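# Build a three-block arch with four robot arms

## Task

Using the three blocks, make an arch. Arm bases in the scene frame (metres, facing angle counter-clockwise from +x): arm1 at (+0.65, +0.00, +0.72) facing +180; arm2 at (+0.00, +0.65, +0.72) facing -90; arm3 at (-0.65, +0.00, +0.72) facing +0; arm4 at (+0.00, -0.65, +0.72) facing +90. The two identical leaning blocks must each stand upright on one of their ends, flat on the table, tilted toward one another. The third block, the keystone, must sit centred between them on their slanted tops and touch both with no gap. All three blocks must lie along one line. Any number of arms may help. The arch must hold up by itself with no robot supporting it. At the end, open the grippers and move the arms away.

## Robot and tools

Robots. Four identical i2rt Big YAM arms (arm1, arm2, arm3, arm4), each with six revolute joints, a two-finger gripper and one wrist camera. They are mounted on the table top (z = 0.72 m) at the base positions and facing directions listed in the task, so arm1 sits on +x looking toward -x, arm2 on +y looking toward -y, arm3 on -x looking toward +x, arm4 on -y looking toward +y. The hand reaches roughly 1.0 m from the joint-1 axis at full extension. With joints 1 and 6 at 0 and the hand level and pointing ahead, the camera rides on top of the hand, viewing the fingertips.

Frames. Everything is in one scene frame: origin on the floor, +z up. The hand point is midway between the fingertips; the hand's z axis runs along the fingers and the fingers open and close along its y axis. Hand poses are based on each foot's true placement, which is never printed.

execute_actions. Argument actions is a list holding either one action or nothing. An action is an object keyed by arm name; under each arm goes a joints object mapping joint names to absolute targets (not offsets). Names, units, ranges and done-tolerances: joint1_rad -2.879..2.879 (±0.045), base rotation, positive counter-clockwise seen from above, 0 points the arm along its facing direction; joint2_rad 0..3.141 (±0.14), shoulder, 0 has the upper arm lying back roughly level, increasing lifts it up then forward; joint3_rad 0..3.019 (±0.09), elbow, 0 is fully folded, increasing opens it; joint4_rad -1.692..1.57 (±0.055), wrist pitch, positive tips fingers up; joint5_rad -1.57..1.57 (±0.03), sideways wrist swing, positive toward the arm's right; joint6_rad -2.094..2.094 (±0.035), hand roll, positive clockwise seen from behind the hand; gripper_m 0..0.093 (±0.003), fingertip gap in metres. Any subset of arms and joints may be named; everything in one action starts at once and may finish at different moments. Joints run at different speeds, so the hand can take a wide curved path between postures. A single action is capped at 15 s. An unknown key or out-of-range number rejects the whole call and nothing moves. Optional cameras: list of arm1_cam_wrist, arm2_cam_wrist, arm3_cam_wrist, arm4_cam_wrist, or all; omitted/null/all gives every camera, [] gives none. An empty actions list just reports state and images.

wait: seconds from 0 to 10; nothing new is commanded, the world keeps running, and the result matches an empty execute_actions.

zoom_image: camera (a wrist camera name) and region [x0, y0, x1, y1] in image pixels, origin top-left, at most 504 by 504; it magnifies the latest full image from that camera.

finished_scene: scene, the integer number of the current scene. It ends that scene irreversibly after the last command has been held and reports success. Replying without any tool call also ends things, so always act through tools.

Results. Each result gives every robot's joint_positions, joint_status and images; the pictures line names the cameras in image order. joint_status words: off_target (stopped short, may still push), contact_stop or time_out (target dropped, joint holds where it stopped; a timed-out joint may keep a target limited to 0.375, 0.375, 0.113, 0.225, 0.075, 0.3 rad from its position for joints 1 to 6 and keep pushing, moving on if freed), not_followed (a self/inter-arm collision check withheld the arm's targets; the gripper part still runs; the arm may retry those targets on later actions until given passable ones). The line joint command not followed, often with a cause: line, flags this. on_its_own lists what was not commanded this call; held at means the stored target, not the actual position. To relieve a pushing joint, command its reported position. A joint bearing a load sags. Tiny changes from the current position may not move anything. Leaving a joint or arm out of an action does not cancel its old target.

Cameras are fisheye, 504x504, with K, D and T_world_to_cam (scene to camera, metres) given in OpenCV conventions; actual values may differ slightly (around 0.5 percent focal, 1.5 px principal point, 0.5 degree and 2.5 mm pose), plus errors from joint readings. Results list any camera whose numbers changed.

Cautions. The arms do not stop on touching; they keep pressing, possibly hard. Arms squeezing each other ends the run; hard strikes may too; no line reports arm-to-arm contact, and the collision check ignores fingers, gripper housings and cameras and may react late. Objects touching robots are fine. Do not knock blocks off or out of the work area; that ends the scene. Avoid drops, slips, slams and strong pushes. Loose objects may occasionally get nudged by outside disturbances. Holding loads heats motors: MOTOR HOT appears from 85 °C; at 100 °C that arm and gripper go limp and fall (OVER-TEMPERATURE FAULT, joints marked limit_stop_at_motor_heat; resend targets afterward). Some heat carries into the next scene. Shorter total robot motion is better. Before finishing, release the blocks and pull the arms back so the arch stands unaided.

Each tool is called after ">>>" as name(argument=value, ...) on one line, values as JSON.

## Session

>>> execute_actions(actions=[])

Scene clock: 0.00 s.
Motor temperatures (°C, as the motors report them): arm1=[25 23 26 24 24 23] | arm2=[25 24 25 27 25 25] | arm3=[24 23 25 25 23 23] | arm4=[26 26 25 26 27 26]
arm1.joint_positions: joint1_rad=+0.659 joint2_rad=+0.605 joint3_rad=+1.487 joint4_rad=-1.363 joint5_rad=-0.180 joint6_rad=+0.016 gripper_m=+0.095
arm1.joint_status: not commanded
arm1.hand: x=+0.5217 y=-0.1555 z=+1.3347 quat_wxyz=(-0.250, -0.783, -0.330, +0.463) (m; scene frame)
arm2.joint_positions: joint1_rad=+0.791 joint2_rad=+0.424 joint3_rad=+1.599 joint4_rad=-1.494 joint5_rad=+0.077 joint6_rad=+0.172 gripper_m=+0.094
arm2.joint_status: not commanded
arm2.hand: x=+0.0432 y=+0.5776 z=+1.3924 quat_wxyz=(-0.548, -0.406, -0.701, +0.211) (m; scene frame)
arm3.joint_positions: joint1_rad=+0.880 joint2_rad=+0.414 joint3_rad=+1.668 joint4_rad=-1.563 joint5_rad=+0.200 joint6_rad=-0.152 gripper_m=+0.094
arm3.joint_status: not commanded
arm3.hand: x=-0.5859 y=+0.0214 z=+1.4242 quat_wxyz=(-0.572, +0.350, -0.729, -0.137) (m; scene frame)
arm4.joint_positions: joint1_rad=+0.312 joint2_rad=+0.471 joint3_rad=+1.628 joint4_rad=-1.202 joint5_rad=+0.251 joint6_rad=+0.642 gripper_m=+0.094
arm4.joint_status: not commanded
arm4.hand: x=+0.0169 y=-0.5344 z=+1.4657 quat_wxyz=(-0.294, +0.339, -0.638, -0.626) (m; scene frame)
pictures: arm1_cam_wrist, arm2_cam_wrist, arm3_cam_wrist, arm4_cam_wrist
Images, in order (width x height): arm1_cam_wrist 504x504, arm2_cam_wrist 504x504, arm3_cam_wrist 504x504, arm4_cam_wrist 504x504.

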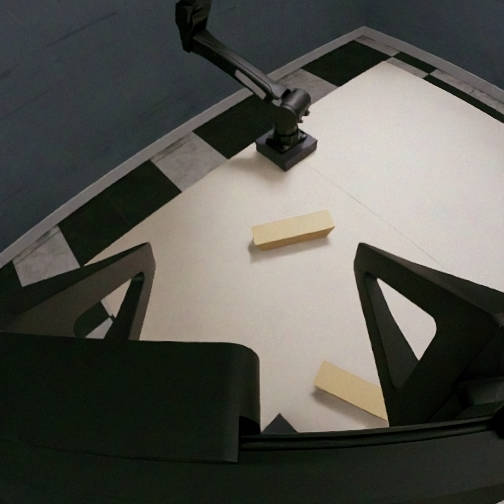

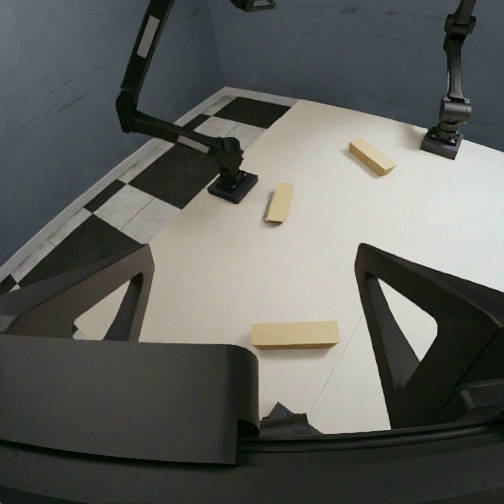

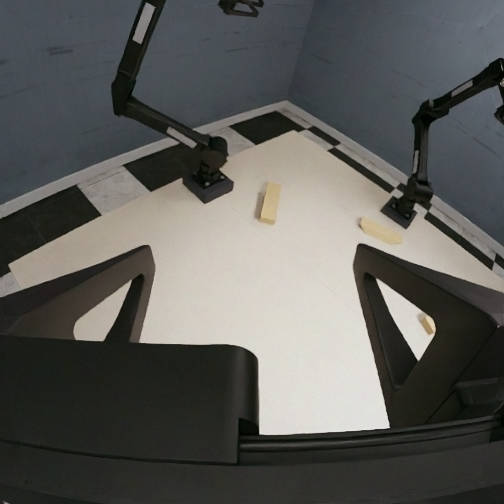

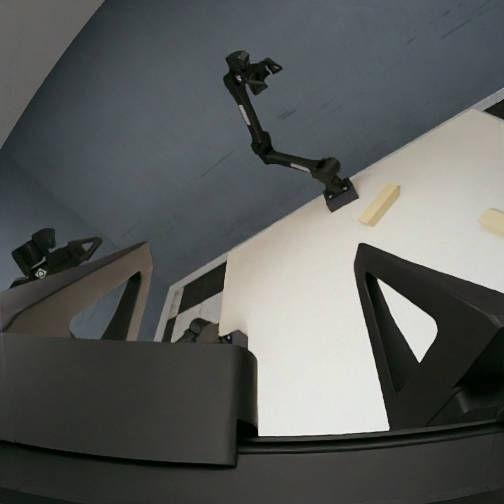

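>>> zoom_image(camera="arm2_cam_wrist", region=[200, 120, 420, 360])

>>> zoom_image(camera="arm1_cam_wrist", region=[220, 180, 420, 430])

>>> zoom_image(camera="arm3_cam_wrist", region=[230, 160, 450, 350])

Region (200, 120, 420, 360) of arm2_cam_wrist's 504x504 image, scaled by 2.100, with more detail than that image has; it fills the left 462 columns of this view, and the rest is white.

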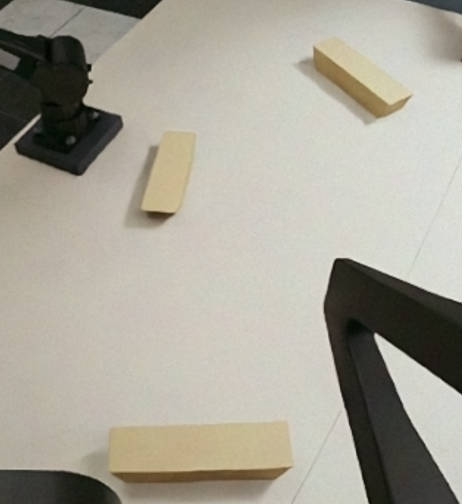

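Region (220, 180, 420, 430) of arm1_cam_wrist's 504x504 image, scaled by 2.016, with more detail than that image has; it fills the left 403 columns of this view, and the rest is white.

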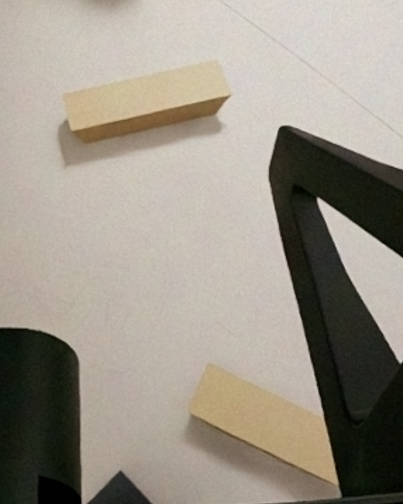

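Region (230, 160, 450, 350) of arm3_cam_wrist's 504x504 image, scaled by 2.291, with more detail than that image has; it fills the top 435 rows of this view, and the rest is white.

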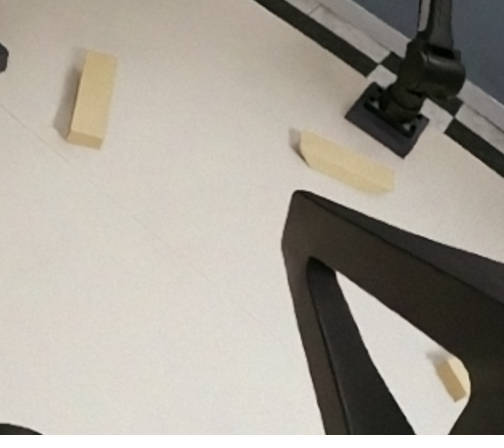

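>>> execute_actions(actions=[{"arm1":{"joints":{"joint1_rad":0,"joint5_rad":0,"joint6_rad":0}},"arm2":{"joints":{"joint1_rad":0,"joint5_rad":0,"joint6_rad":0}},"arm3":{"joints":{"joint1_rad":0,"joint5_rad":0,"joint6_rad":0}},"arm4":{"joints":{"joint1_rad":0,"joint5_rad":0,"joint6_rad":0}}}], cameras=[])

>>> execute_actions(actions=[{"arm1":{"joints":{"joint4_rad":-0.6}},"arm2":{"joints":{"joint3_rad":0.9}},"arm3":{"joints":{"joint2_rad":1.1}},"arm4":{"joints":{"joint5_rad":0.8}}}])

Scene clock: 29.47 s.
Motor temperatures (°C, as the motors report them): arm1=[25 23 30 24 24 23] | arm2=[25 24 27 27 25 25] | arm3=[24 24 26 25 23 23] | arm4=[26 27 27 26 27 26]
arm1.joint_positions: joint1_rad=+0.007 joint2_rad=+0.605 joint3_rad=+1.487 joint4_rad=-1.363 joint5_rad=-0.002 joint6_rad=+0.010 gripper_m=+0.095
arm1.joint_status: all done
arm1.hand: x=+0.4516 y=-0.0087 z=+1.3343 quat_wxyz=(-0.016, -0.851, -0.016, +0.525) (m; scene frame)
arm2.joint_positions: joint1_rad=+0.007 joint2_rad=+0.424 joint3_rad=+1.599 joint4_rad=-1.494 joint5_rad=+0.002 joint6_rad=+0.011 gripper_m=+0.094
arm2.joint_status: all done
arm2.hand: x=-0.0085 y=+0.5635 z=+1.3918 quat_wxyz=(-0.411, -0.587, -0.561, +0.415) (m; scene frame)
arm3.joint_positions: joint1_rad=+0.011 joint2_rad=+0.414 joint3_rad=+1.668 joint4_rad=-1.563 joint5_rad=+0.002 joint6_rad=-0.011 gripper_m=+0.094
arm3.joint_status: all done
arm3.hand: x=-0.5900 y=+0.0027 z=+1.4233 quat_wxyz=(-0.586, +0.014, -0.810, -0.001) (m; scene frame)
arm4.joint_positions: joint1_rad=+0.009 joint2_rad=+0.471 joint3_rad=+1.628 joint4_rad=-1.202 joint5_rad=+0.002 joint6_rad=+0.012 gripper_m=+0.094
arm4.joint_status: all done
arm4.hand: x=+0.0092 y=-0.5369 z=+1.4655 quat_wxyz=(-0.484, +0.504, -0.519, -0.493) (m; scene frame)
pictures: none
No camera images: the call's "cameras" was empty. Leave "cameras" out to get every camera's image.

Scene clock: 31.03 s.
Motor temperatures (°C, as the motors report them): arm1=[25 23 31 24 24 23] | arm2=[25 24 27 27 25 25] | arm3=[24 24 26 25 23 23] | arm4=[26 27 27 26 27 26]
arm1.joint_positions: joint1_rad=+0.007 joint2_rad=+0.605 joint3_rad=+1.487 joint4_rad=-0.618 joint5_rad=-0.002 joint6_rad=+0.010 gripper_m=+0.095
arm1.joint_status: all done
arm1.hand: x=+0.4349 y=-0.0094 z=+1.5126 quat_wxyz=(-0.023, -0.601, -0.011, +0.799) (m; scene frame)
arm2.joint_positions: joint1_rad=+0.007 joint2_rad=+0.434 joint3_rad=+0.890 joint4_rad=-1.494 joint5_rad=+0.002 joint6_rad=+0.011 gripper_m=+0.094
arm2.joint_status: all done
arm2.hand: x=-0.0084 y=+0.4758 z=+1.0754 quat_wxyz=(-0.185, -0.697, -0.668, +0.184) (m; scene frame)
arm3.joint_positions: joint1_rad=+0.011 joint2_rad=+1.098 joint3_rad=+1.666 joint4_rad=-1.562 joint5_rad=+0.002 joint6_rad=-0.011 gripper_m=+0.094
arm3.joint_status: all done
arm3.hand: x=-0.2817 y=+0.0090 z=+1.2853 quat_wxyz=(-0.280, +0.016, -0.960, +0.001) (m; scene frame)
arm4.joint_positions: joint1_rad=+0.009 joint2_rad=+0.471 joint3_rad=+1.628 joint4_rad=-1.202 joint5_rad=+0.798 joint6_rad=+0.010 gripper_m=+0.094
arm4.joint_status: all done
arm4.hand: x=+0.1317 y=-0.5891 z=+1.4665 quat_wxyz=(-0.644, +0.276, -0.666, -0.255) (m; scene frame)
pictures: arm1_cam_wrist, arm2_cam_wrist, arm3_cam_wrist, arm4_cam_wrist
camera_calibration (this result's frames):
arm1_cam_wrist: T_world_to_cam=[[-0.0648732, 0.997749, -0.0170086, 0.0660233], [0.33353, 0.00561547, -0.942723, 1.28905], [-0.940505, -0.0668303, -0.333144, 1.03905], [0, 0, 0, 1]] pos_world=[0.551571, -0.00367351, 1.5625]
arm2_cam_wrist: T_world_to_cam=[[-0.999163, 0.04055, -0.00535328, -0.0232507], [0.039879, 0.994884, 0.092819, -0.564711], [0.00908971, 0.0925279, -0.995669, 1.15151], [0, 0, 0, 1]] pos_world=[-0.011178, 0.456219, 1.19881]
arm3_cam_wrist: T_world_to_cam=[[0.0319016, -0.999399, 0.0135647, 0.00448052], [-0.99822, -0.0311737, 0.0508527, -0.341925], [-0.0503993, -0.0151628, -0.998614, 1.39808], [0, 0, 0, 1]] pos_world=[-0.270997, 0.0150176, 1.41347]
arm4_cam_wrist: T_world_to_cam=[[0.683886, -0.729269, 0.0215883, -0.550132], [-0.441239, -0.436983, -0.783807, 0.951959], [0.58104, 0.52651, -0.620629, 1.26954], [0, 0, 0, 1]] pos_world=[0.0586127, -0.653632, 1.54594]
Images, in order (width x height): arm1_cam_wrist 504x504, arm2_cam_wrist 504x504, arm3_cam_wrist 504x504, arm4_cam_wrist 504x504.

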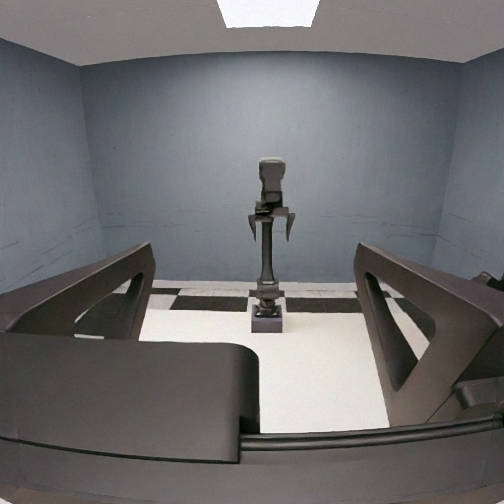

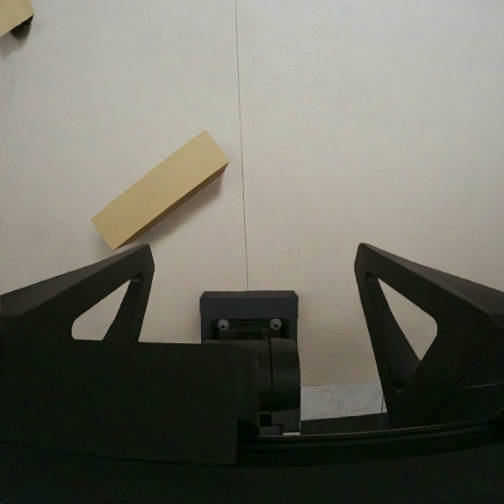

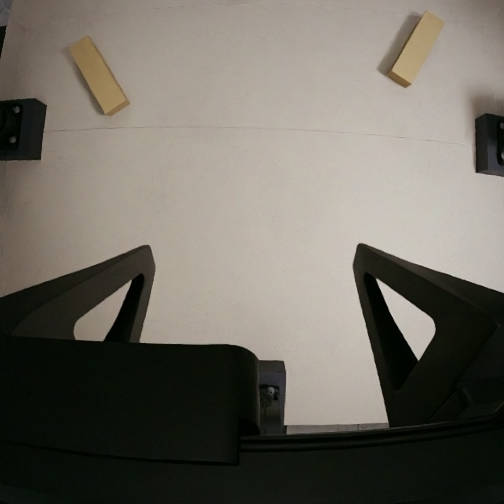

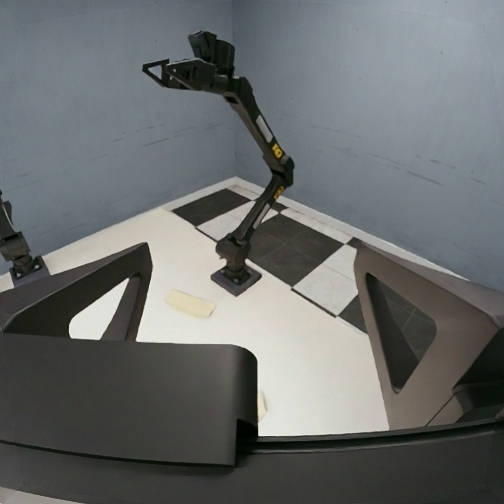

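>>> zoom_image(camera="arm4_cam_wrist", region=[140, 260, 260, 340])

>>> zoom_image(camera="arm2_cam_wrist", region=[70, 110, 250, 260])

>>> zoom_image(camera="arm3_cam_wrist", region=[360, 0, 470, 100])

>>> zoom_image(camera="arm3_cam_wrist", region=[50, 20, 160, 130])

Region (140, 260, 260, 340) of arm4_cam_wrist's 504x504 image, scaled by 4.200, with more detail than that image has.

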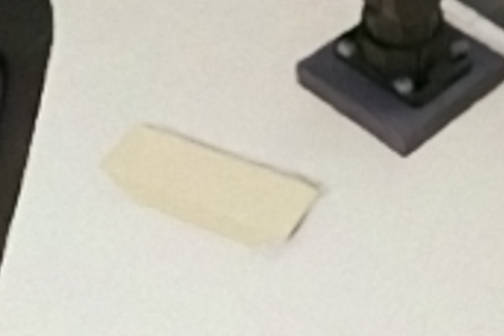

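Region (70, 110, 250, 260) of arm2_cam_wrist's 504x504 image, scaled by 2.800, with more detail than that image has.

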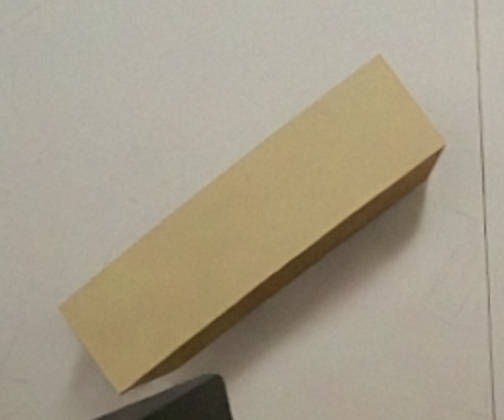

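Region (360, 0, 470, 100) of arm3_cam_wrist's 504x504 image, scaled by 4.582, with more detail than that image has; it fills the top 458 rows of this view, and the rest is white.

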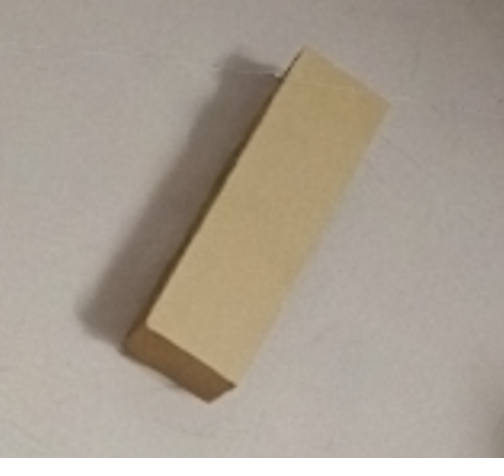

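Region (50, 20, 160, 130) of arm3_cam_wrist's 504x504 image, scaled by 4.582, with more detail than that image has.

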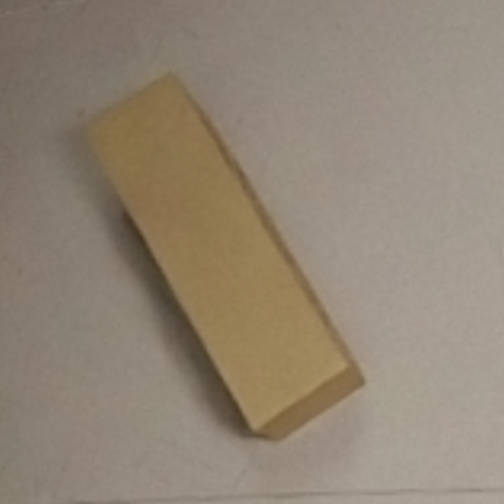

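>>> execute_actions(actions=[{"arm1":{"joints":{"joint1_rad":-0.04,"joint2_rad":0.89,"joint3_rad":0.64,"joint4_rad":-1.335,"joint5_rad":0,"joint6_rad":1.16}},"arm2":{"joints":{"joint1_rad":0.511,"joint2_rad":1.188,"joint3_rad":0.766,"joint4_rad":-1.144,"joint5_rad":0,"joint6_rad":1.5}},"arm4":{"joints":{"joint1_rad":-0.76,"joint2_rad":1.32,"joint3_rad":0.895,"joint4_rad":-1.146,"joint5_rad":0,"joint6_rad":1.32}}}])

Scene clock: 153.17 s.
Motor temperatures (°C, as the motors report them): arm1=[25 23 34 25 24 23] | arm2=[25 24 31 27 25 25] | arm3=[24 24 32 25 23 23] | arm4=[26 27 28 26 27 26]
arm1.joint_positions: joint1_rad=-0.032 joint2_rad=+0.891 joint3_rad=+0.631 joint4_rad=-1.329 joint5_rad=-0.002 joint6_rad=+1.150 gripper_m=+0.095
arm1.joint_status: all done
arm1.hand: x=+0.4528 y=-0.0011 z=+0.8750 quat_wxyz=(-0.001, -0.841, +0.541, -0.002) (m; scene frame)
arm2.joint_positions: joint1_rad=+0.506 joint2_rad=+1.193 joint3_rad=+0.762 joint4_rad=-1.156 joint5_rad=+0.002 joint6_rad=+1.489 gripper_m=+0.094
arm2.joint_status: all done
arm2.hand: x=+0.1292 y=+0.3945 z=+0.8705 quat_wxyz=(+0.009, -0.962, -0.273, -0.002) (m; scene frame)
arm3.joint_positions: joint1_rad=+0.011 joint2_rad=+1.098 joint3_rad=+1.666 joint4_rad=-1.562 joint5_rad=+0.002 joint6_rad=-0.011 gripper_m=+0.094
arm3.joint_status: not commanded
arm3.hand: x=-0.2817 y=+0.0090 z=+1.2853 quat_wxyz=(-0.280, +0.016, -0.960, +0.001) (m; scene frame)
arm4.joint_positions: joint1_rad=-0.761 joint2_rad=+1.333 joint3_rad=+0.878 joint4_rad=-1.143 joint5_rad=+0.002 joint6_rad=+1.308 gripper_m=+0.094
arm4.joint_status: all done
arm4.hand: x=+0.2356 y=-0.4128 z=+0.8624 quat_wxyz=(+0.011, -0.253, -0.967, +0.014) (m; scene frame)
pictures: arm1_cam_wrist, arm2_cam_wrist, arm3_cam_wrist, arm4_cam_wrist
camera_calibration (this result's frames):
arm1_cam_wrist: T_world_to_cam=[[0.914237, 0.405044, -0.0105059, -0.401541], [0.33436, -0.739543, 0.584192, -0.655254], [0.228854, -0.537602, -0.811548, 0.732569], [0, 0, 0, 1]] pos_world=[0.418544, 0.0718841, 0.97309]
arm2_cam_wrist: T_world_to_cam=[[-0.527205, 0.849415, 0.0234537, -0.288774], [0.694039, 0.414515, 0.588631, -0.757474], [0.49027, 0.326607, -0.808061, 0.635879], [0, 0, 0, 1]] pos_world=[0.0617213, 0.351591, 0.966475]
arm3_cam_wrist: T_world_to_cam=[[0.0319016, -0.999399, 0.0135647, 0.00448052], [-0.99822, -0.0311737, 0.0508527, -0.341925], [-0.0503993, -0.0151628, -0.998614, 1.39808], [0, 0, 0, 1]] pos_world=[-0.270997, 0.0150176, 1.41347]
arm4_cam_wrist: T_world_to_cam=[[-0.483107, -0.874126, 0.0501235, -0.289004], [-0.684909, 0.412954, 0.600307, -0.184061], [-0.545442, 0.255682, -0.798198, 1.04818], [0, 0, 0, 1]] pos_world=[0.306035, -0.444617, 0.961631]
Images, in order (width x height): arm1_cam_wrist 504x504, arm2_cam_wrist 504x504, arm3_cam_wrist 504x504, arm4_cam_wrist 504x504.

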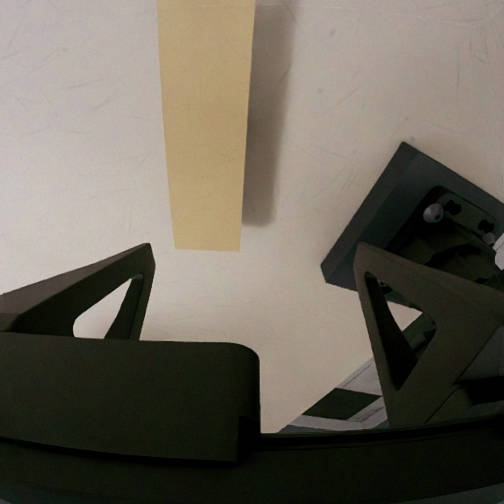

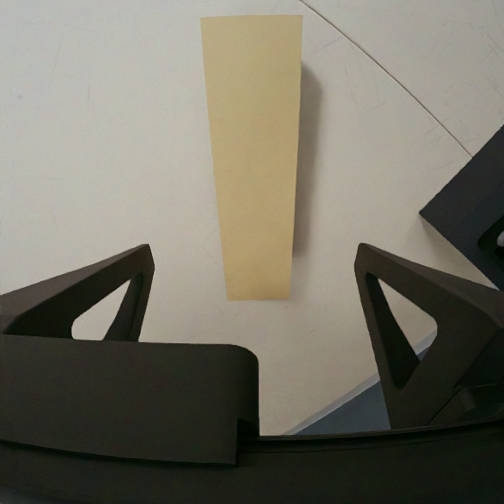

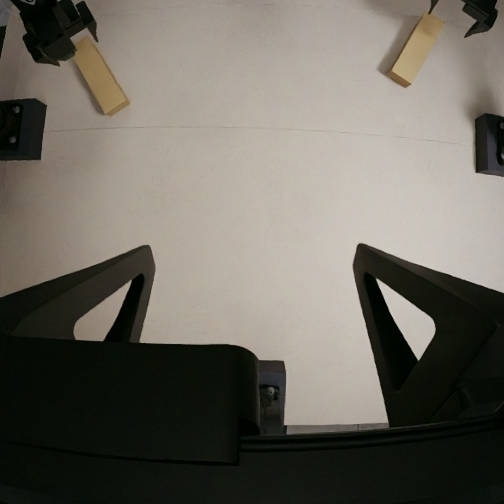

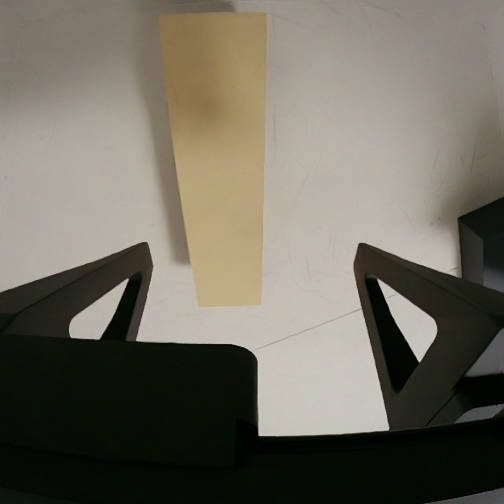

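>>> execute_actions(actions=[{"arm1":{"joints":{"joint1_rad":-0.085,"joint2_rad":1.024,"joint3_rad":0.785,"joint4_rad":-1.338,"joint6_rad":1.197}},"arm2":{"joints":{"joint1_rad":0.543,"joint2_rad":1.333,"joint3_rad":0.622,"joint4_rad":-0.837,"joint6_rad":1.5}},"arm4":{"joints":{"joint1_rad":-0.703,"joint2_rad":1.465,"joint3_rad":0.81,"joint4_rad":-0.885,"joint6_rad":1.37}}}], cameras=["arm1_cam_wrist","arm2_cam_wrist","arm4_cam_wrist"])

Scene clock: 198.23 s.
Motor temperatures (°C, as the motors report them): arm1=[25 23 36 24 24 23] | arm2=[25 24 31 27 25 25] | arm3=[24 24 32 25 23 23] | arm4=[26 28 30 26 27 26]
arm1.joint_positions: joint1_rad=-0.079 joint2_rad=+1.026 joint3_rad=+0.747 joint4_rad=-1.334 joint5_rad=-0.002 joint6_rad=+1.187 gripper_m=+0.095
arm1.joint_status: all done
arm1.hand: x=+0.4141 y=+0.0099 z=+0.8905 quat_wxyz=(+0.006, -0.818, +0.576, -0.013) (m; scene frame)
arm2.joint_positions: joint1_rad=+0.535 joint2_rad=+1.342 joint3_rad=+0.607 joint4_rad=-0.850 joint5_rad=+0.001 joint6_rad=+1.490 gripper_m=+0.094
arm2.joint_status: all done
arm2.hand: x=+0.1346 y=+0.4041 z=+0.7815 quat_wxyz=(+0.008, -0.958, -0.286, -0.003) (m; scene frame)
arm3.joint_positions: joint1_rad=+0.011 joint2_rad=+1.098 joint3_rad=+1.666 joint4_rad=-1.562 joint5_rad=+0.002 joint6_rad=-0.011 gripper_m=+0.094
arm3.joint_status: not commanded
arm3.hand: x=-0.2817 y=+0.0090 z=+1.2853 quat_wxyz=(-0.280, +0.016, -0.960, +0.001) (m; scene frame)
arm4.joint_positions: joint1_rad=-0.709 joint2_rad=+1.481 joint3_rad=+0.802 joint4_rad=-0.902 joint5_rad=+0.001 joint6_rad=+1.358 gripper_m=+0.094
arm4.joint_status: all done
arm4.hand: x=+0.2323 y=-0.3892 z=+0.7896 quat_wxyz=(+0.007, -0.252, -0.968, +0.006) (m; scene frame)
pictures: arm1_cam_wrist, arm2_cam_wrist, arm4_cam_wrist
camera_calibration (this result's frames):
arm1_cam_wrist: T_world_to_cam=[[0.945051, 0.326668, 0.0128937, -0.403342], [0.256042, -0.764099, 0.592111, -0.617651], [0.203276, -0.556273, -0.805754, 0.765549], [0, 0, 0, 1]] pos_world=[0.383705, 0.085667, 0.987762]
arm2_cam_wrist: T_world_to_cam=[[-0.550345, 0.834704, 0.0197363, -0.279963], [0.681178, 0.4352, 0.588726, -0.719467], [0.482823, 0.337446, -0.808092, 0.554888], [0, 0, 0, 1]] pos_world=[0.0680963, 0.359554, 0.877495]
arm4_cam_wrist: T_world_to_cam=[[-0.48208, -0.875517, 0.0326897, -0.25335], [-0.693027, 0.403892, 0.597147, -0.151492], [-0.536016, 0.265218, -0.801465, 0.986261], [0, 0, 0, 1]] pos_world=[0.301528, -0.4222, 0.889199]
Images, in order (width x height): arm1_cam_wrist 504x504, arm2_cam_wrist 504x504, arm4_cam_wrist 504x504.

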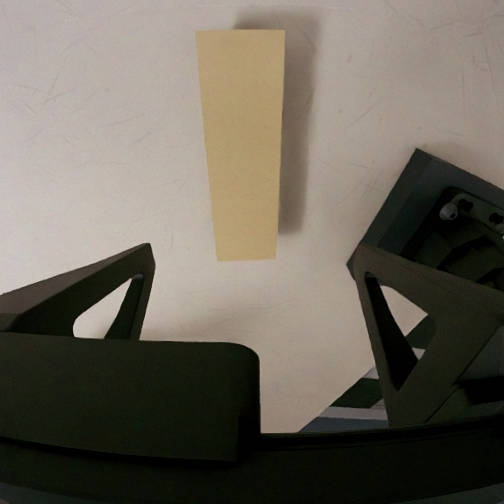

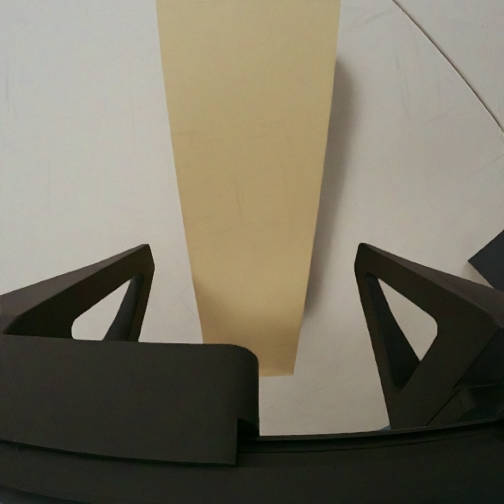

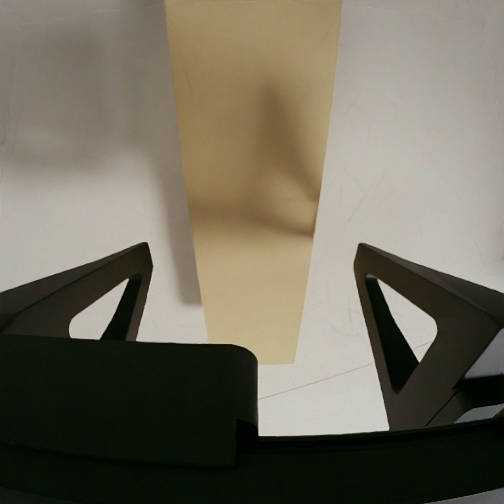

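>>> execute_actions(actions=[{"arm1":{"joints":{"joint2_rad":1.205,"joint3_rad":0.562,"joint4_rad":-0.915}},"arm2":{"joints":{"joint2_rad":1.465,"joint3_rad":0.58,"joint4_rad":-0.647}},"arm4":{"joints":{"joint2_rad":1.572,"joint3_rad":0.76,"joint4_rad":-0.718}}}], cameras=["arm1_cam_wrist","arm2_cam_wrist","arm4_cam_wrist"])

Scene clock: 217.70 s.
Motor temperatures (°C, as the motors report them): arm1=[25 23 38 24 24 23] | arm2=[25 24 30 27 25 25] | arm3=[24 24 33 25 23 23] | arm4=[26 28 30 26 27 26]
arm1.joint_positions: joint1_rad=-0.079 joint2_rad=+1.220 joint3_rad=+0.545 joint4_rad=-0.925 joint5_rad=-0.002 joint6_rad=+1.188 gripper_m=+0.095
arm1.joint_status: all done
arm1.hand: x=+0.4063 y=+0.0099 z=+0.7770 quat_wxyz=(+0.002, -0.818, +0.576, -0.007) (m; scene frame)
arm2.joint_positions: joint1_rad=+0.535 joint2_rad=+1.476 joint3_rad=+0.575 joint4_rad=-0.660 joint5_rad=+0.001 joint6_rad=+1.490 gripper_m=+0.094
arm2.joint_status: all done
arm2.hand: x=+0.1403 y=+0.3946 z=+0.7374 quat_wxyz=(-0.004, -0.958, -0.286, -0.005) (m; scene frame)
arm3.joint_positions: joint1_rad=+0.011 joint2_rad=+1.098 joint3_rad=+1.666 joint4_rad=-1.562 joint5_rad=+0.002 joint6_rad=-0.011 gripper_m=+0.094
arm3.joint_status: not commanded
arm3.hand: x=-0.2817 y=+0.0090 z=+1.2853 quat_wxyz=(-0.280, +0.016, -0.960, +0.001) (m; scene frame)
arm4.joint_positions: joint1_rad=-0.709 joint2_rad=+1.581 joint3_rad=+0.757 joint4_rad=-0.735 joint5_rad=+0.001 joint6_rad=+1.359 gripper_m=+0.094
arm4.joint_status: all done
arm4.hand: x=+0.2353 y=-0.3852 z=+0.7436 quat_wxyz=(+0.002, -0.252, -0.968, -0.003) (m; scene frame)
pictures: arm1_cam_wrist, arm2_cam_wrist, arm4_cam_wrist
camera_calibration (this result's frames):
arm1_cam_wrist: T_world_to_cam=[[0.945274, 0.326277, -0.000250306, -0.384362], [0.26405, -0.76454, 0.588011, -0.548416], [0.191663, -0.555898, -0.808853, 0.682831], [0, 0, 0, 1]] pos_world=[0.377263, 0.0857067, 0.874688]
arm2_cam_wrist: T_world_to_cam=[[-0.550241, 0.834996, -0.00421261, -0.250528], [0.674501, 0.447442, 0.587234, -0.696018], [0.492223, 0.320279, -0.809406, 0.526116], [0, 0, 0, 1]] pos_world=[0.072648, 0.352114, 0.833512]
arm4_cam_wrist: T_world_to_cam=[[-0.48288, -0.875607, 0.011841, -0.231252], [-0.701207, 0.394731, 0.593715, -0.122624], [-0.524534, 0.27839, -0.804589, 0.954677], [0, 0, 0, 1]] pos_world=[0.303109, -0.419854, 0.843664]
Images, in order (width x height): arm1_cam_wrist 504x504, arm2_cam_wrist 504x504, arm4_cam_wrist 504x504.

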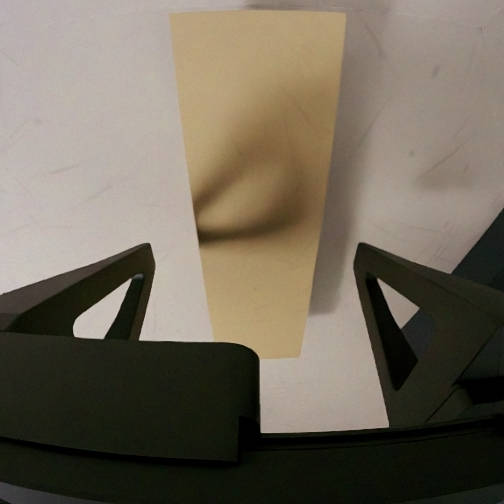

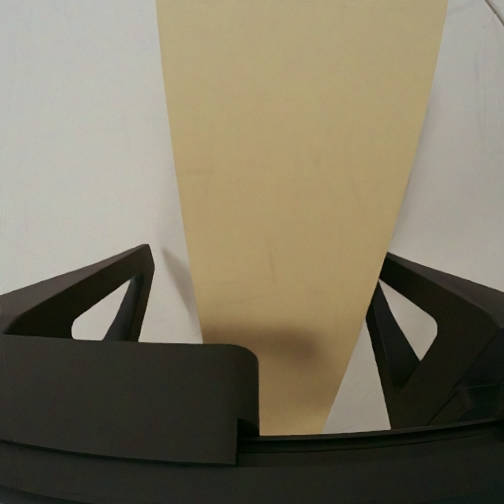

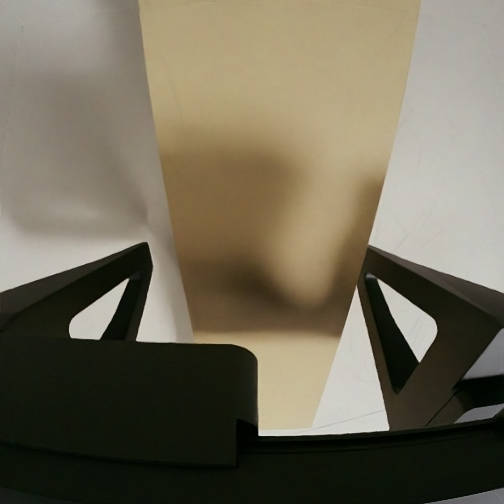

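>>> execute_actions(actions=[{"arm1":{"joints":{"joint2_rad":1.326,"joint3_rad":0.495,"joint4_rad":-0.722}},"arm2":{"joints":{"gripper_m":0.045}},"arm4":{"joints":{"gripper_m":0.045}}}], cameras=["arm1_cam_wrist","arm2_cam_wrist","arm4_cam_wrist"])

Scene clock: 228.10 s.
Motor temperatures (°C, as the motors report them): arm1=[25 24 37 24 24 23] | arm2=[25 24 30 27 25 25] | arm3=[24 24 33 25 23 23] | arm4=[26 28 29 26 27 26]
arm1.joint_positions: joint1_rad=-0.079 joint2_rad=+1.331 joint3_rad=+0.487 joint4_rad=-0.732 joint5_rad=-0.002 joint6_rad=+1.188 gripper_m=+0.095
arm1.joint_status: all done
arm1.hand: x=+0.4017 y=+0.0100 z=+0.7352 quat_wxyz=(-0.004, -0.817, +0.576, +0.003) (m; scene frame)
arm2.joint_positions: joint1_rad=+0.535 joint2_rad=+1.476 joint3_rad=+0.572 joint4_rad=-0.658 joint5_rad=+0.001 joint6_rad=+1.491 gripper_m=+0.058
arm2.joint_status: gripper_m off_target (ended at +0.058, target +0.045)
arm2.hand: x=+0.1396 y=+0.3958 z=+0.7366 quat_wxyz=(-0.003, -0.958, -0.286, -0.005) (m; scene frame)
arm3.joint_positions: joint1_rad=+0.011 joint2_rad=+1.098 joint3_rad=+1.666 joint4_rad=-1.562 joint5_rad=+0.002 joint6_rad=-0.011 gripper_m=+0.094
arm3.joint_status: not commanded
arm3.hand: x=-0.2817 y=+0.0090 z=+1.2853 quat_wxyz=(-0.280, +0.016, -0.960, +0.001) (m; scene frame)
arm4.joint_positions: joint1_rad=-0.709 joint2_rad=+1.581 joint3_rad=+0.755 joint4_rad=-0.733 joint5_rad=+0.001 joint6_rad=+1.360 gripper_m=+0.059
arm4.joint_status: gripper_m off_target (ended at +0.059, target +0.045)
arm4.hand: x=+0.2351 y=-0.3855 z=+0.7432 quat_wxyz=(+0.002, -0.253, -0.968, -0.003) (m; scene frame)
pictures: arm1_cam_wrist, arm2_cam_wrist, arm4_cam_wrist
camera_calibration (this result's frames):
arm1_cam_wrist: T_world_to_cam=[[0.945148, 0.325883, -0.022283, -0.363809], [0.277534, -0.765203, 0.580896, -0.522754], [0.172253, -0.555217, -0.813673, 0.661324], [0, 0, 0, 1]] pos_world=[0.37502, 0.0857249, 0.83366]
arm2_cam_wrist: T_world_to_cam=[[-0.549618, 0.835412, -0.00268622, -0.253307], [0.675263, 0.446145, 0.587345, -0.695317], [0.491873, 0.321001, -0.809332, 0.525097], [0, 0, 0, 1]] pos_world=[0.0720194, 0.353271, 0.832688]
arm4_cam_wrist: T_world_to_cam=[[-0.484221, -0.874871, 0.0114776, -0.230707], [-0.700745, 0.395635, 0.593658, -0.122168], [-0.523915, 0.279418, -0.804636, 0.954599], [0, 0, 0, 1]] pos_world=[0.302807, -0.420237, 0.843279]
Images, in order (width x height): arm1_cam_wrist 504x504, arm2_cam_wrist 504x504, arm4_cam_wrist 504x504.

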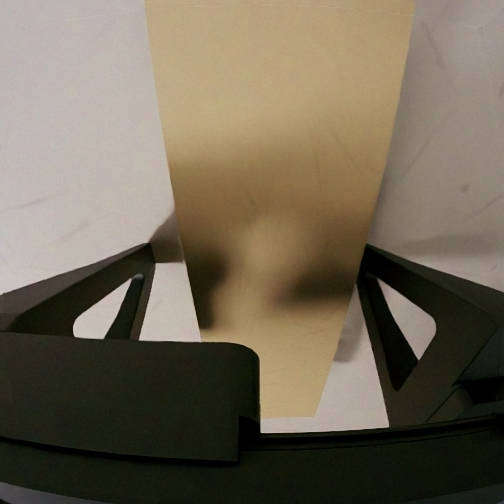

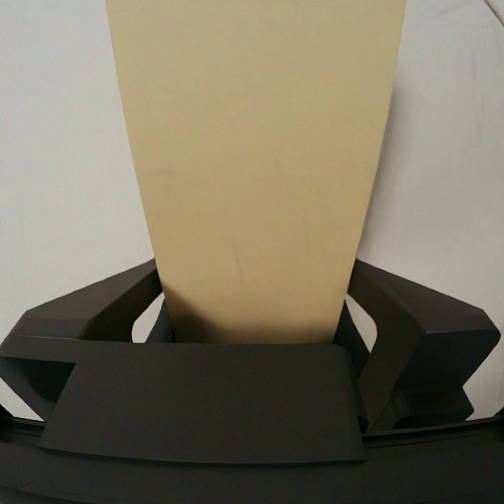

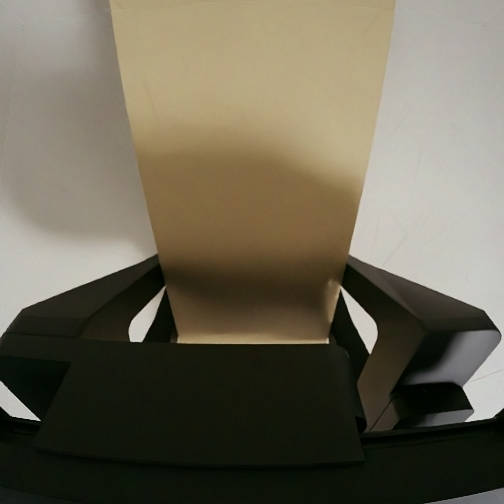

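>>> execute_actions(actions=[{"arm1":{"joints":{"gripper_m":0.045}},"arm2":{"joints":{"joint2_rad":1.188,"joint3_rad":0.79,"joint4_rad":-1.144}},"arm4":{"joints":{"joint2_rad":1.32,"joint3_rad":0.92,"joint4_rad":-1.146}},"arm3":{"joints":{"joint1_rad":0,"joint2_rad":1.72,"joint3_rad":0.335,"joint4_rad":1.3,"gripper_m":0.0}}}])

Scene clock: 252.37 s.
Motor temperatures (°C, as the motors report them): arm1=[25 24 34 24 24 23] | arm2=[25 24 30 27 25 25] | arm3=[24 24 33 25 23 23] | arm4=[26 28 29 26 27 26]
arm1.joint_positions: joint1_rad=-0.079 joint2_rad=+1.331 joint3_rad=+0.487 joint4_rad=-0.731 joint5_rad=-0.001 joint6_rad=+1.189 gripper_m=+0.059
arm1.joint_status: gripper_m off_target (ended at +0.059, target +0.045)
arm1.hand: x=+0.4015 y=+0.0102 z=+0.7351 quat_wxyz=(-0.004, -0.817, +0.576, +0.004) (m; scene frame)
arm2.joint_positions: joint1_rad=+0.535 joint2_rad=+1.198 joint3_rad=+0.760 joint4_rad=-1.133 joint5_rad=+0.001 joint6_rad=+1.491 gripper_m=+0.058
arm2.joint_status: all done
arm2.hand: x=+0.1391 y=+0.3942 z=+0.8685 quat_wxyz=(+0.001, -0.958, -0.286, -0.004) (m; scene frame)
arm3.joint_positions: joint1_rad=+0.011 joint2_rad=+1.731 joint3_rad=+0.329 joint4_rad=+1.281 joint5_rad=+0.001 joint6_rad=-0.010 gripper_m=+0.000
arm3.joint_status: all done
arm3.hand: x=-0.1935 y=+0.0096 z=+0.8733 quat_wxyz=(-0.659, +0.013, -0.752, -0.002) (m; scene frame)
arm4.joint_positions: joint1_rad=-0.709 joint2_rad=+1.329 joint3_rad=+0.890 joint4_rad=-1.131 joint5_rad=+0.001 joint6_rad=+1.360 gripper_m=+0.059
arm4.joint_status: all done
arm4.hand: x=+0.2282 y=-0.3948 z=+0.8677 quat_wxyz=(+0.005, -0.253, -0.968, +0.002) (m; scene frame)
pictures: arm1_cam_wrist, arm2_cam_wrist, arm3_cam_wrist, arm4_cam_wrist
camera_calibration (this result's frames):
arm1_cam_wrist: T_world_to_cam=[[0.945374, 0.32517, -0.0230731, -0.3632], [0.277587, -0.765881, 0.579975, -0.521883], [0.170919, -0.554699, -0.814307, 0.662348], [0, 0, 0, 1]] pos_world=[0.37502, 0.0858044, 0.833654]
arm2_cam_wrist: T_world_to_cam=[[-0.549684, 0.835348, 0.00643824, -0.259788], [0.677805, 0.441484, 0.587939, -0.770747], [0.488291, 0.327544, -0.80888, 0.630218], [0, 0, 0, 1]] pos_world=[0.0718855, 0.350862, 0.964595]
arm3_cam_wrist: T_world_to_cam=[[0.0207366, -0.999647, 0.0166184, 0.00299042], [-0.680613, -0.0262904, -0.732172, 0.512303], [0.73235, 0.00387205, -0.680917, 0.864939], [0, 0, 0, 1]] pos_world=[-0.28482, 0.0131089, 0.963996]
arm4_cam_wrist: T_world_to_cam=[[-0.484011, -0.874769, 0.0226539, -0.253355], [-0.696288, 0.400679, 0.595516, -0.197833], [-0.530016, 0.272462, -0.803024, 1.05103], [0, 0, 0, 1]] pos_world=[0.296685, -0.428724, 0.967551]
Images, in order (width x height): arm1_cam_wrist 504x504, arm2_cam_wrist 504x504, arm3_cam_wrist 504x504, arm4_cam_wrist 504x504.

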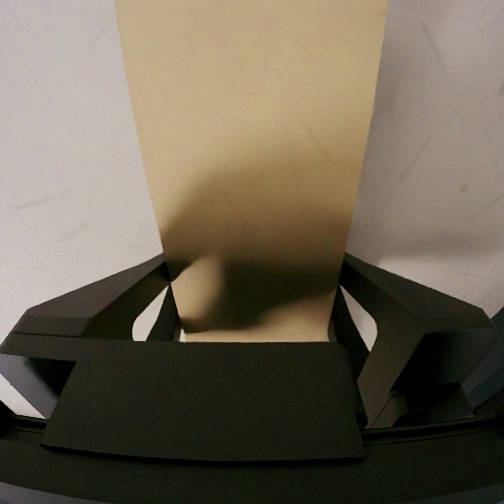

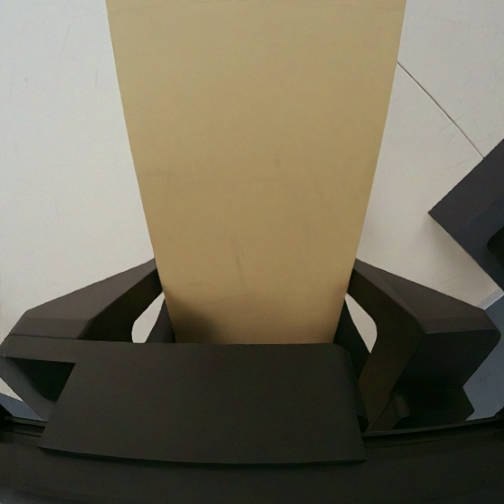

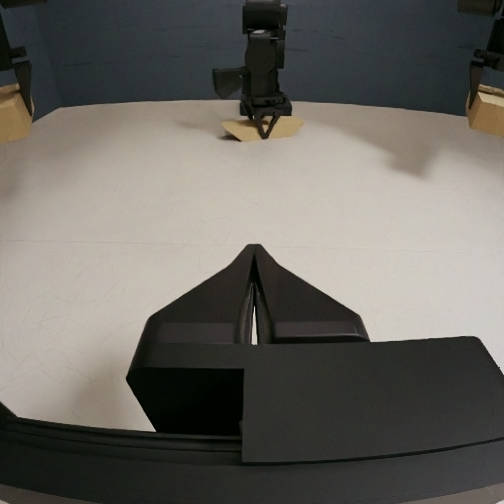

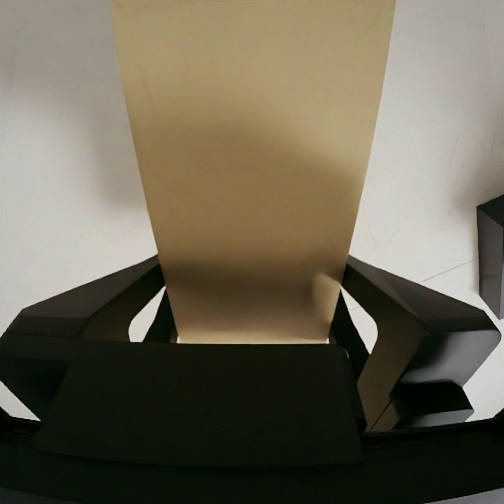

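>>> execute_actions(actions=[{"arm1":{"joints":{"joint2_rad":1.02,"joint3_rad":0.79,"joint4_rad":-1.345}},"arm2":{"joints":{"joint1_rad":0.0,"joint4_rad":0.72,"joint6_rad":-0.01}},"arm4":{"joints":{"joint1_rad":0.01,"joint4_rad":0.72,"joint6_rad":-0.01}}}], cameras=["arm3_cam_wrist"])

Scene clock: 277.13 s.
Motor temperatures (°C, as the motors report them): arm1=[25 24 34 24 24 23] | arm2=[25 24 33 27 25 25] | arm3=[24 24 30 25 23 23] | arm4=[26 28 32 26 27 26]
arm1.joint_positions: joint1_rad=-0.079 joint2_rad=+1.017 joint3_rad=+0.769 joint4_rad=-1.336 joint5_rad=-0.001 joint6_rad=+1.189 gripper_m=+0.059
arm1.joint_status: all done
arm1.hand: x=+0.4073 y=+0.0103 z=+0.9007 quat_wxyz=(-0.002, -0.817, +0.576, +0.000) (m; scene frame)
arm2.joint_positions: joint1_rad=-0.002 joint2_rad=+1.210 joint3_rad=+0.759 joint4_rad=+0.671 joint5_rad=+0.000 joint6_rad=+0.001 gripper_m=+0.058
arm2.joint_status: all done
arm2.hand: x=-0.0235 y=+0.1149 z=+1.1620 quat_wxyz=(-0.543, -0.454, -0.433, +0.559) (m; scene frame)
arm3.joint_positions: joint1_rad=+0.011 joint2_rad=+1.731 joint3_rad=+0.329 joint4_rad=+1.281 joint5_rad=+0.001 joint6_rad=-0.010 gripper_m=+0.000
arm3.joint_status: not commanded
arm3.hand: x=-0.1935 y=+0.0096 z=+0.8733 quat_wxyz=(-0.659, +0.013, -0.752, -0.002) (m; scene frame)
arm4.joint_positions: joint1_rad=+0.016 joint2_rad=+1.340 joint3_rad=+0.890 joint4_rad=+0.670 joint5_rad=-0.001 joint6_rad=+0.002 gripper_m=+0.059
arm4.joint_status: all done
arm4.hand: x=+0.0026 y=-0.0663 z=+1.1658 quat_wxyz=(-0.547, +0.440, -0.445, -0.556) (m; scene frame)
pictures: arm3_cam_wrist
camera_calibration (this result's frames):
arm3_cam_wrist: T_world_to_cam=[[0.0207366, -0.999647, 0.0166184, 0.00299042], [-0.680613, -0.0262904, -0.732172, 0.512303], [0.73235, 0.00387205, -0.680917, 0.864939], [0, 0, 0, 1]] pos_world=[-0.28482, 0.0131089, 0.963996]
Images, in order (width x height): arm3_cam_wrist 504x504.

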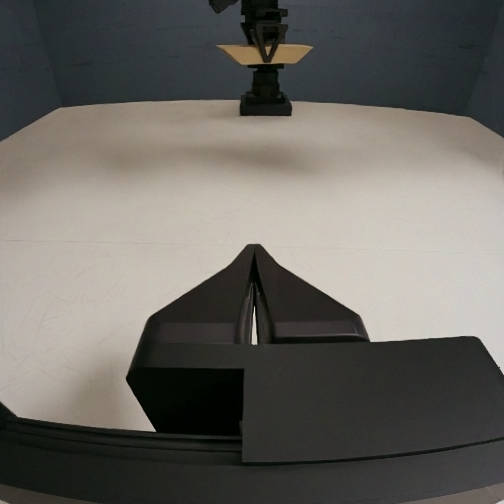

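>>> execute_actions(actions=[{"arm1":{"joints":{"joint1_rad":-0.033,"joint6_rad":1.582}},"arm2":{"joints":{"joint1_rad":0.043,"joint2_rad":1.555,"joint3_rad":0.525,"joint4_rad":0.76}},"arm4":{"joints":{"joint2_rad":1.548,"joint3_rad":0.545,"joint4_rad":0.73}}}])

Scene clock: 289.03 s.
Motor temperatures (°C, as the motors report them): arm1=[25 24 36 24 24 23] | arm2=[25 25 34 27 25 25] | arm3=[24 24 30 25 23 23] | arm4=[26 28 33 26 27 26]
arm1.joint_positions: joint1_rad=-0.039 joint2_rad=+1.017 joint3_rad=+0.769 joint4_rad=-1.336 joint5_rad=-0.001 joint6_rad=+1.572 gripper_m=+0.059
arm1.joint_status: all done
arm1.hand: x=+0.4070 y=+0.0005 z=+0.9008 quat_wxyz=(-0.002, -0.707, +0.707, +0.000) (m; scene frame)
arm2.joint_positions: joint1_rad=+0.040 joint2_rad=+1.587 joint3_rad=+0.471 joint4_rad=+0.722 joint5_rad=+0.000 joint6_rad=+0.000 gripper_m=+0.058
arm2.joint_status: all done
arm2.hand: x=+0.0011 y=+0.1609 z=+0.8365 quat_wxyz=(-0.394, -0.590, -0.589, +0.388) (m; scene frame)
arm3.joint_positions: joint1_rad=+0.011 joint2_rad=+1.731 joint3_rad=+0.329 joint4_rad=+1.281 joint5_rad=+0.001 joint6_rad=-0.010 gripper_m=+0.000
arm3.joint_status: not commanded
arm3.hand: x=-0.1935 y=+0.0096 z=+0.8733 quat_wxyz=(-0.659, +0.013, -0.752, -0.002) (m; scene frame)
arm4.joint_positions: joint1_rad=+0.016 joint2_rad=+1.579 joint3_rad=+0.501 joint4_rad=+0.702 joint5_rad=-0.001 joint6_rad=+0.002 gripper_m=+0.059
arm4.joint_status: all done
arm4.hand: x=-0.0007 y=-0.1494 z=+0.8460 quat_wxyz=(-0.393, +0.583, -0.586, -0.403) (m; scene frame)
pictures: arm1_cam_wrist, arm2_cam_wrist, arm3_cam_wrist, arm4_cam_wrist
camera_calibration (this result's frames):
arm1_cam_wrist: T_world_to_cam=[[0.999834, -0.0120946, -0.0136541, -0.391936], [-0.0018662, -0.81246, 0.583014, -0.515881], [-0.0181447, -0.582891, -0.812347, 0.866111], [0, 0, 0, 1]] pos_world=[0.406624, 0.080976, 0.998998]
arm2_cam_wrist: T_world_to_cam=[[-0.99999, 0.00112738, -0.00428052, 0.00312243], [0.00320253, 0.851831, -0.523808, 0.309263], [0.00305575, -0.523816, -0.851826, 0.921547], [0, 0, 0, 1]] pos_world=[-0.000684039, 0.219278, 0.947006]
arm3_cam_wrist: T_world_to_cam=[[0.0207366, -0.999647, 0.0166184, 0.00299042], [-0.680613, -0.0262904, -0.732172, 0.512303], [0.73235, 0.00387205, -0.680917, 0.864939], [0, 0, 0, 1]] pos_world=[-0.28482, 0.0131089, 0.963996]
arm4_cam_wrist: T_world_to_cam=[[0.999951, -0.0096614, -0.00231951, 0.00246902], [-0.00940175, -0.844534, -0.535419, 0.328593], [0.00321399, 0.535414, -0.844583, 0.920193], [0, 0, 0, 1]] pos_world=[-0.00233705, -0.215153, 0.95312]
Images, in order (width x height): arm1_cam_wrist 504x504, arm2_cam_wrist 504x504, arm3_cam_wrist 504x504, arm4_cam_wrist 504x504.

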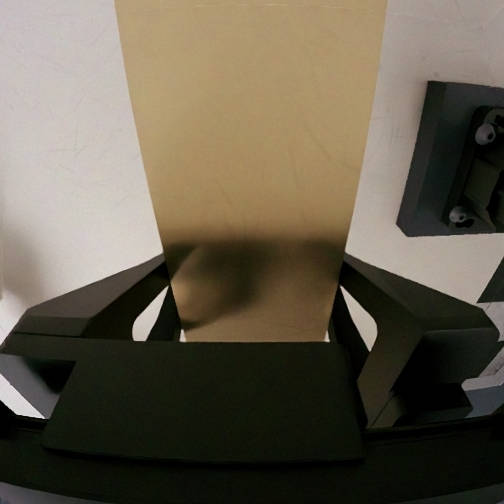

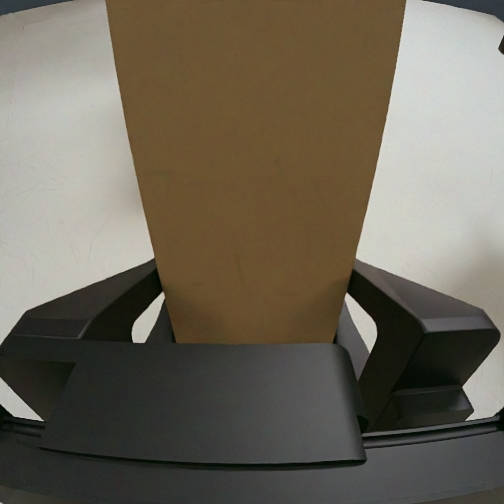

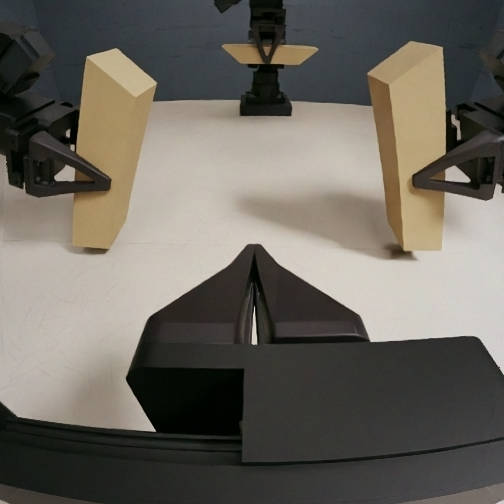

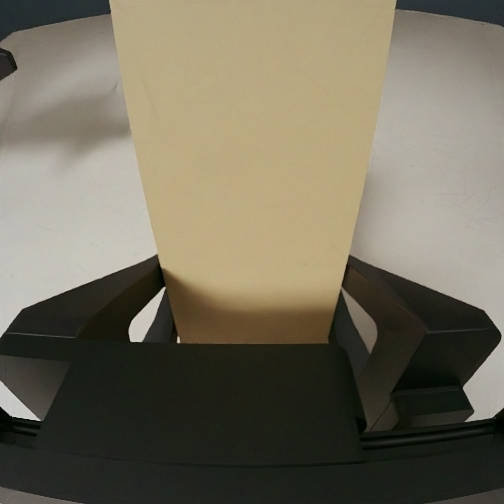

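>>> zoom_image(camera="arm3_cam_wrist", region=[210, 20, 330, 90])

>>> zoom_image(camera="arm3_cam_wrist", region=[340, 30, 504, 270])

>>> zoom_image(camera="arm3_cam_wrist", region=[20, 30, 184, 270])

Region (210, 20, 330, 90) of arm3_cam_wrist's 504x504 image, scaled by 4.200, with more detail than that image has; it fills the top 294 rows of this view, and the rest is white.

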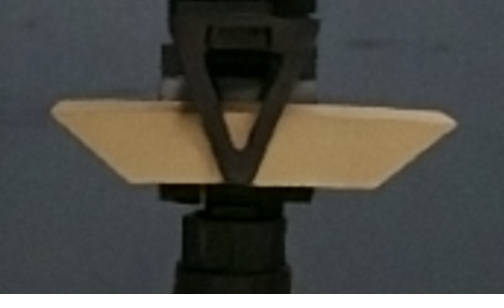

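Region (340, 30, 504, 270) of arm3_cam_wrist's 504x504 image, scaled by 2.100, with more detail than that image has; it fills the left 344 columns of this view, and the rest is white.

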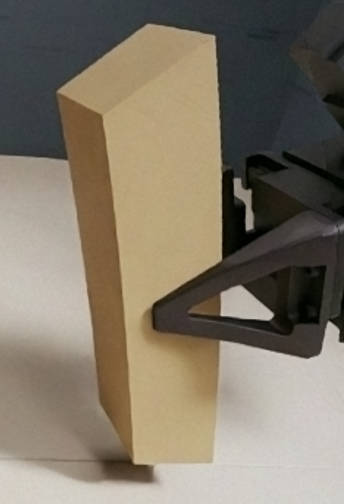

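Region (20, 30, 184, 270) of arm3_cam_wrist's 504x504 image, scaled by 2.100, with more detail than that image has; it fills the left 344 columns of this view, and the rest is white.

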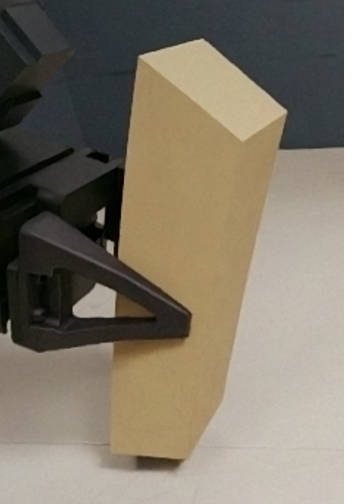

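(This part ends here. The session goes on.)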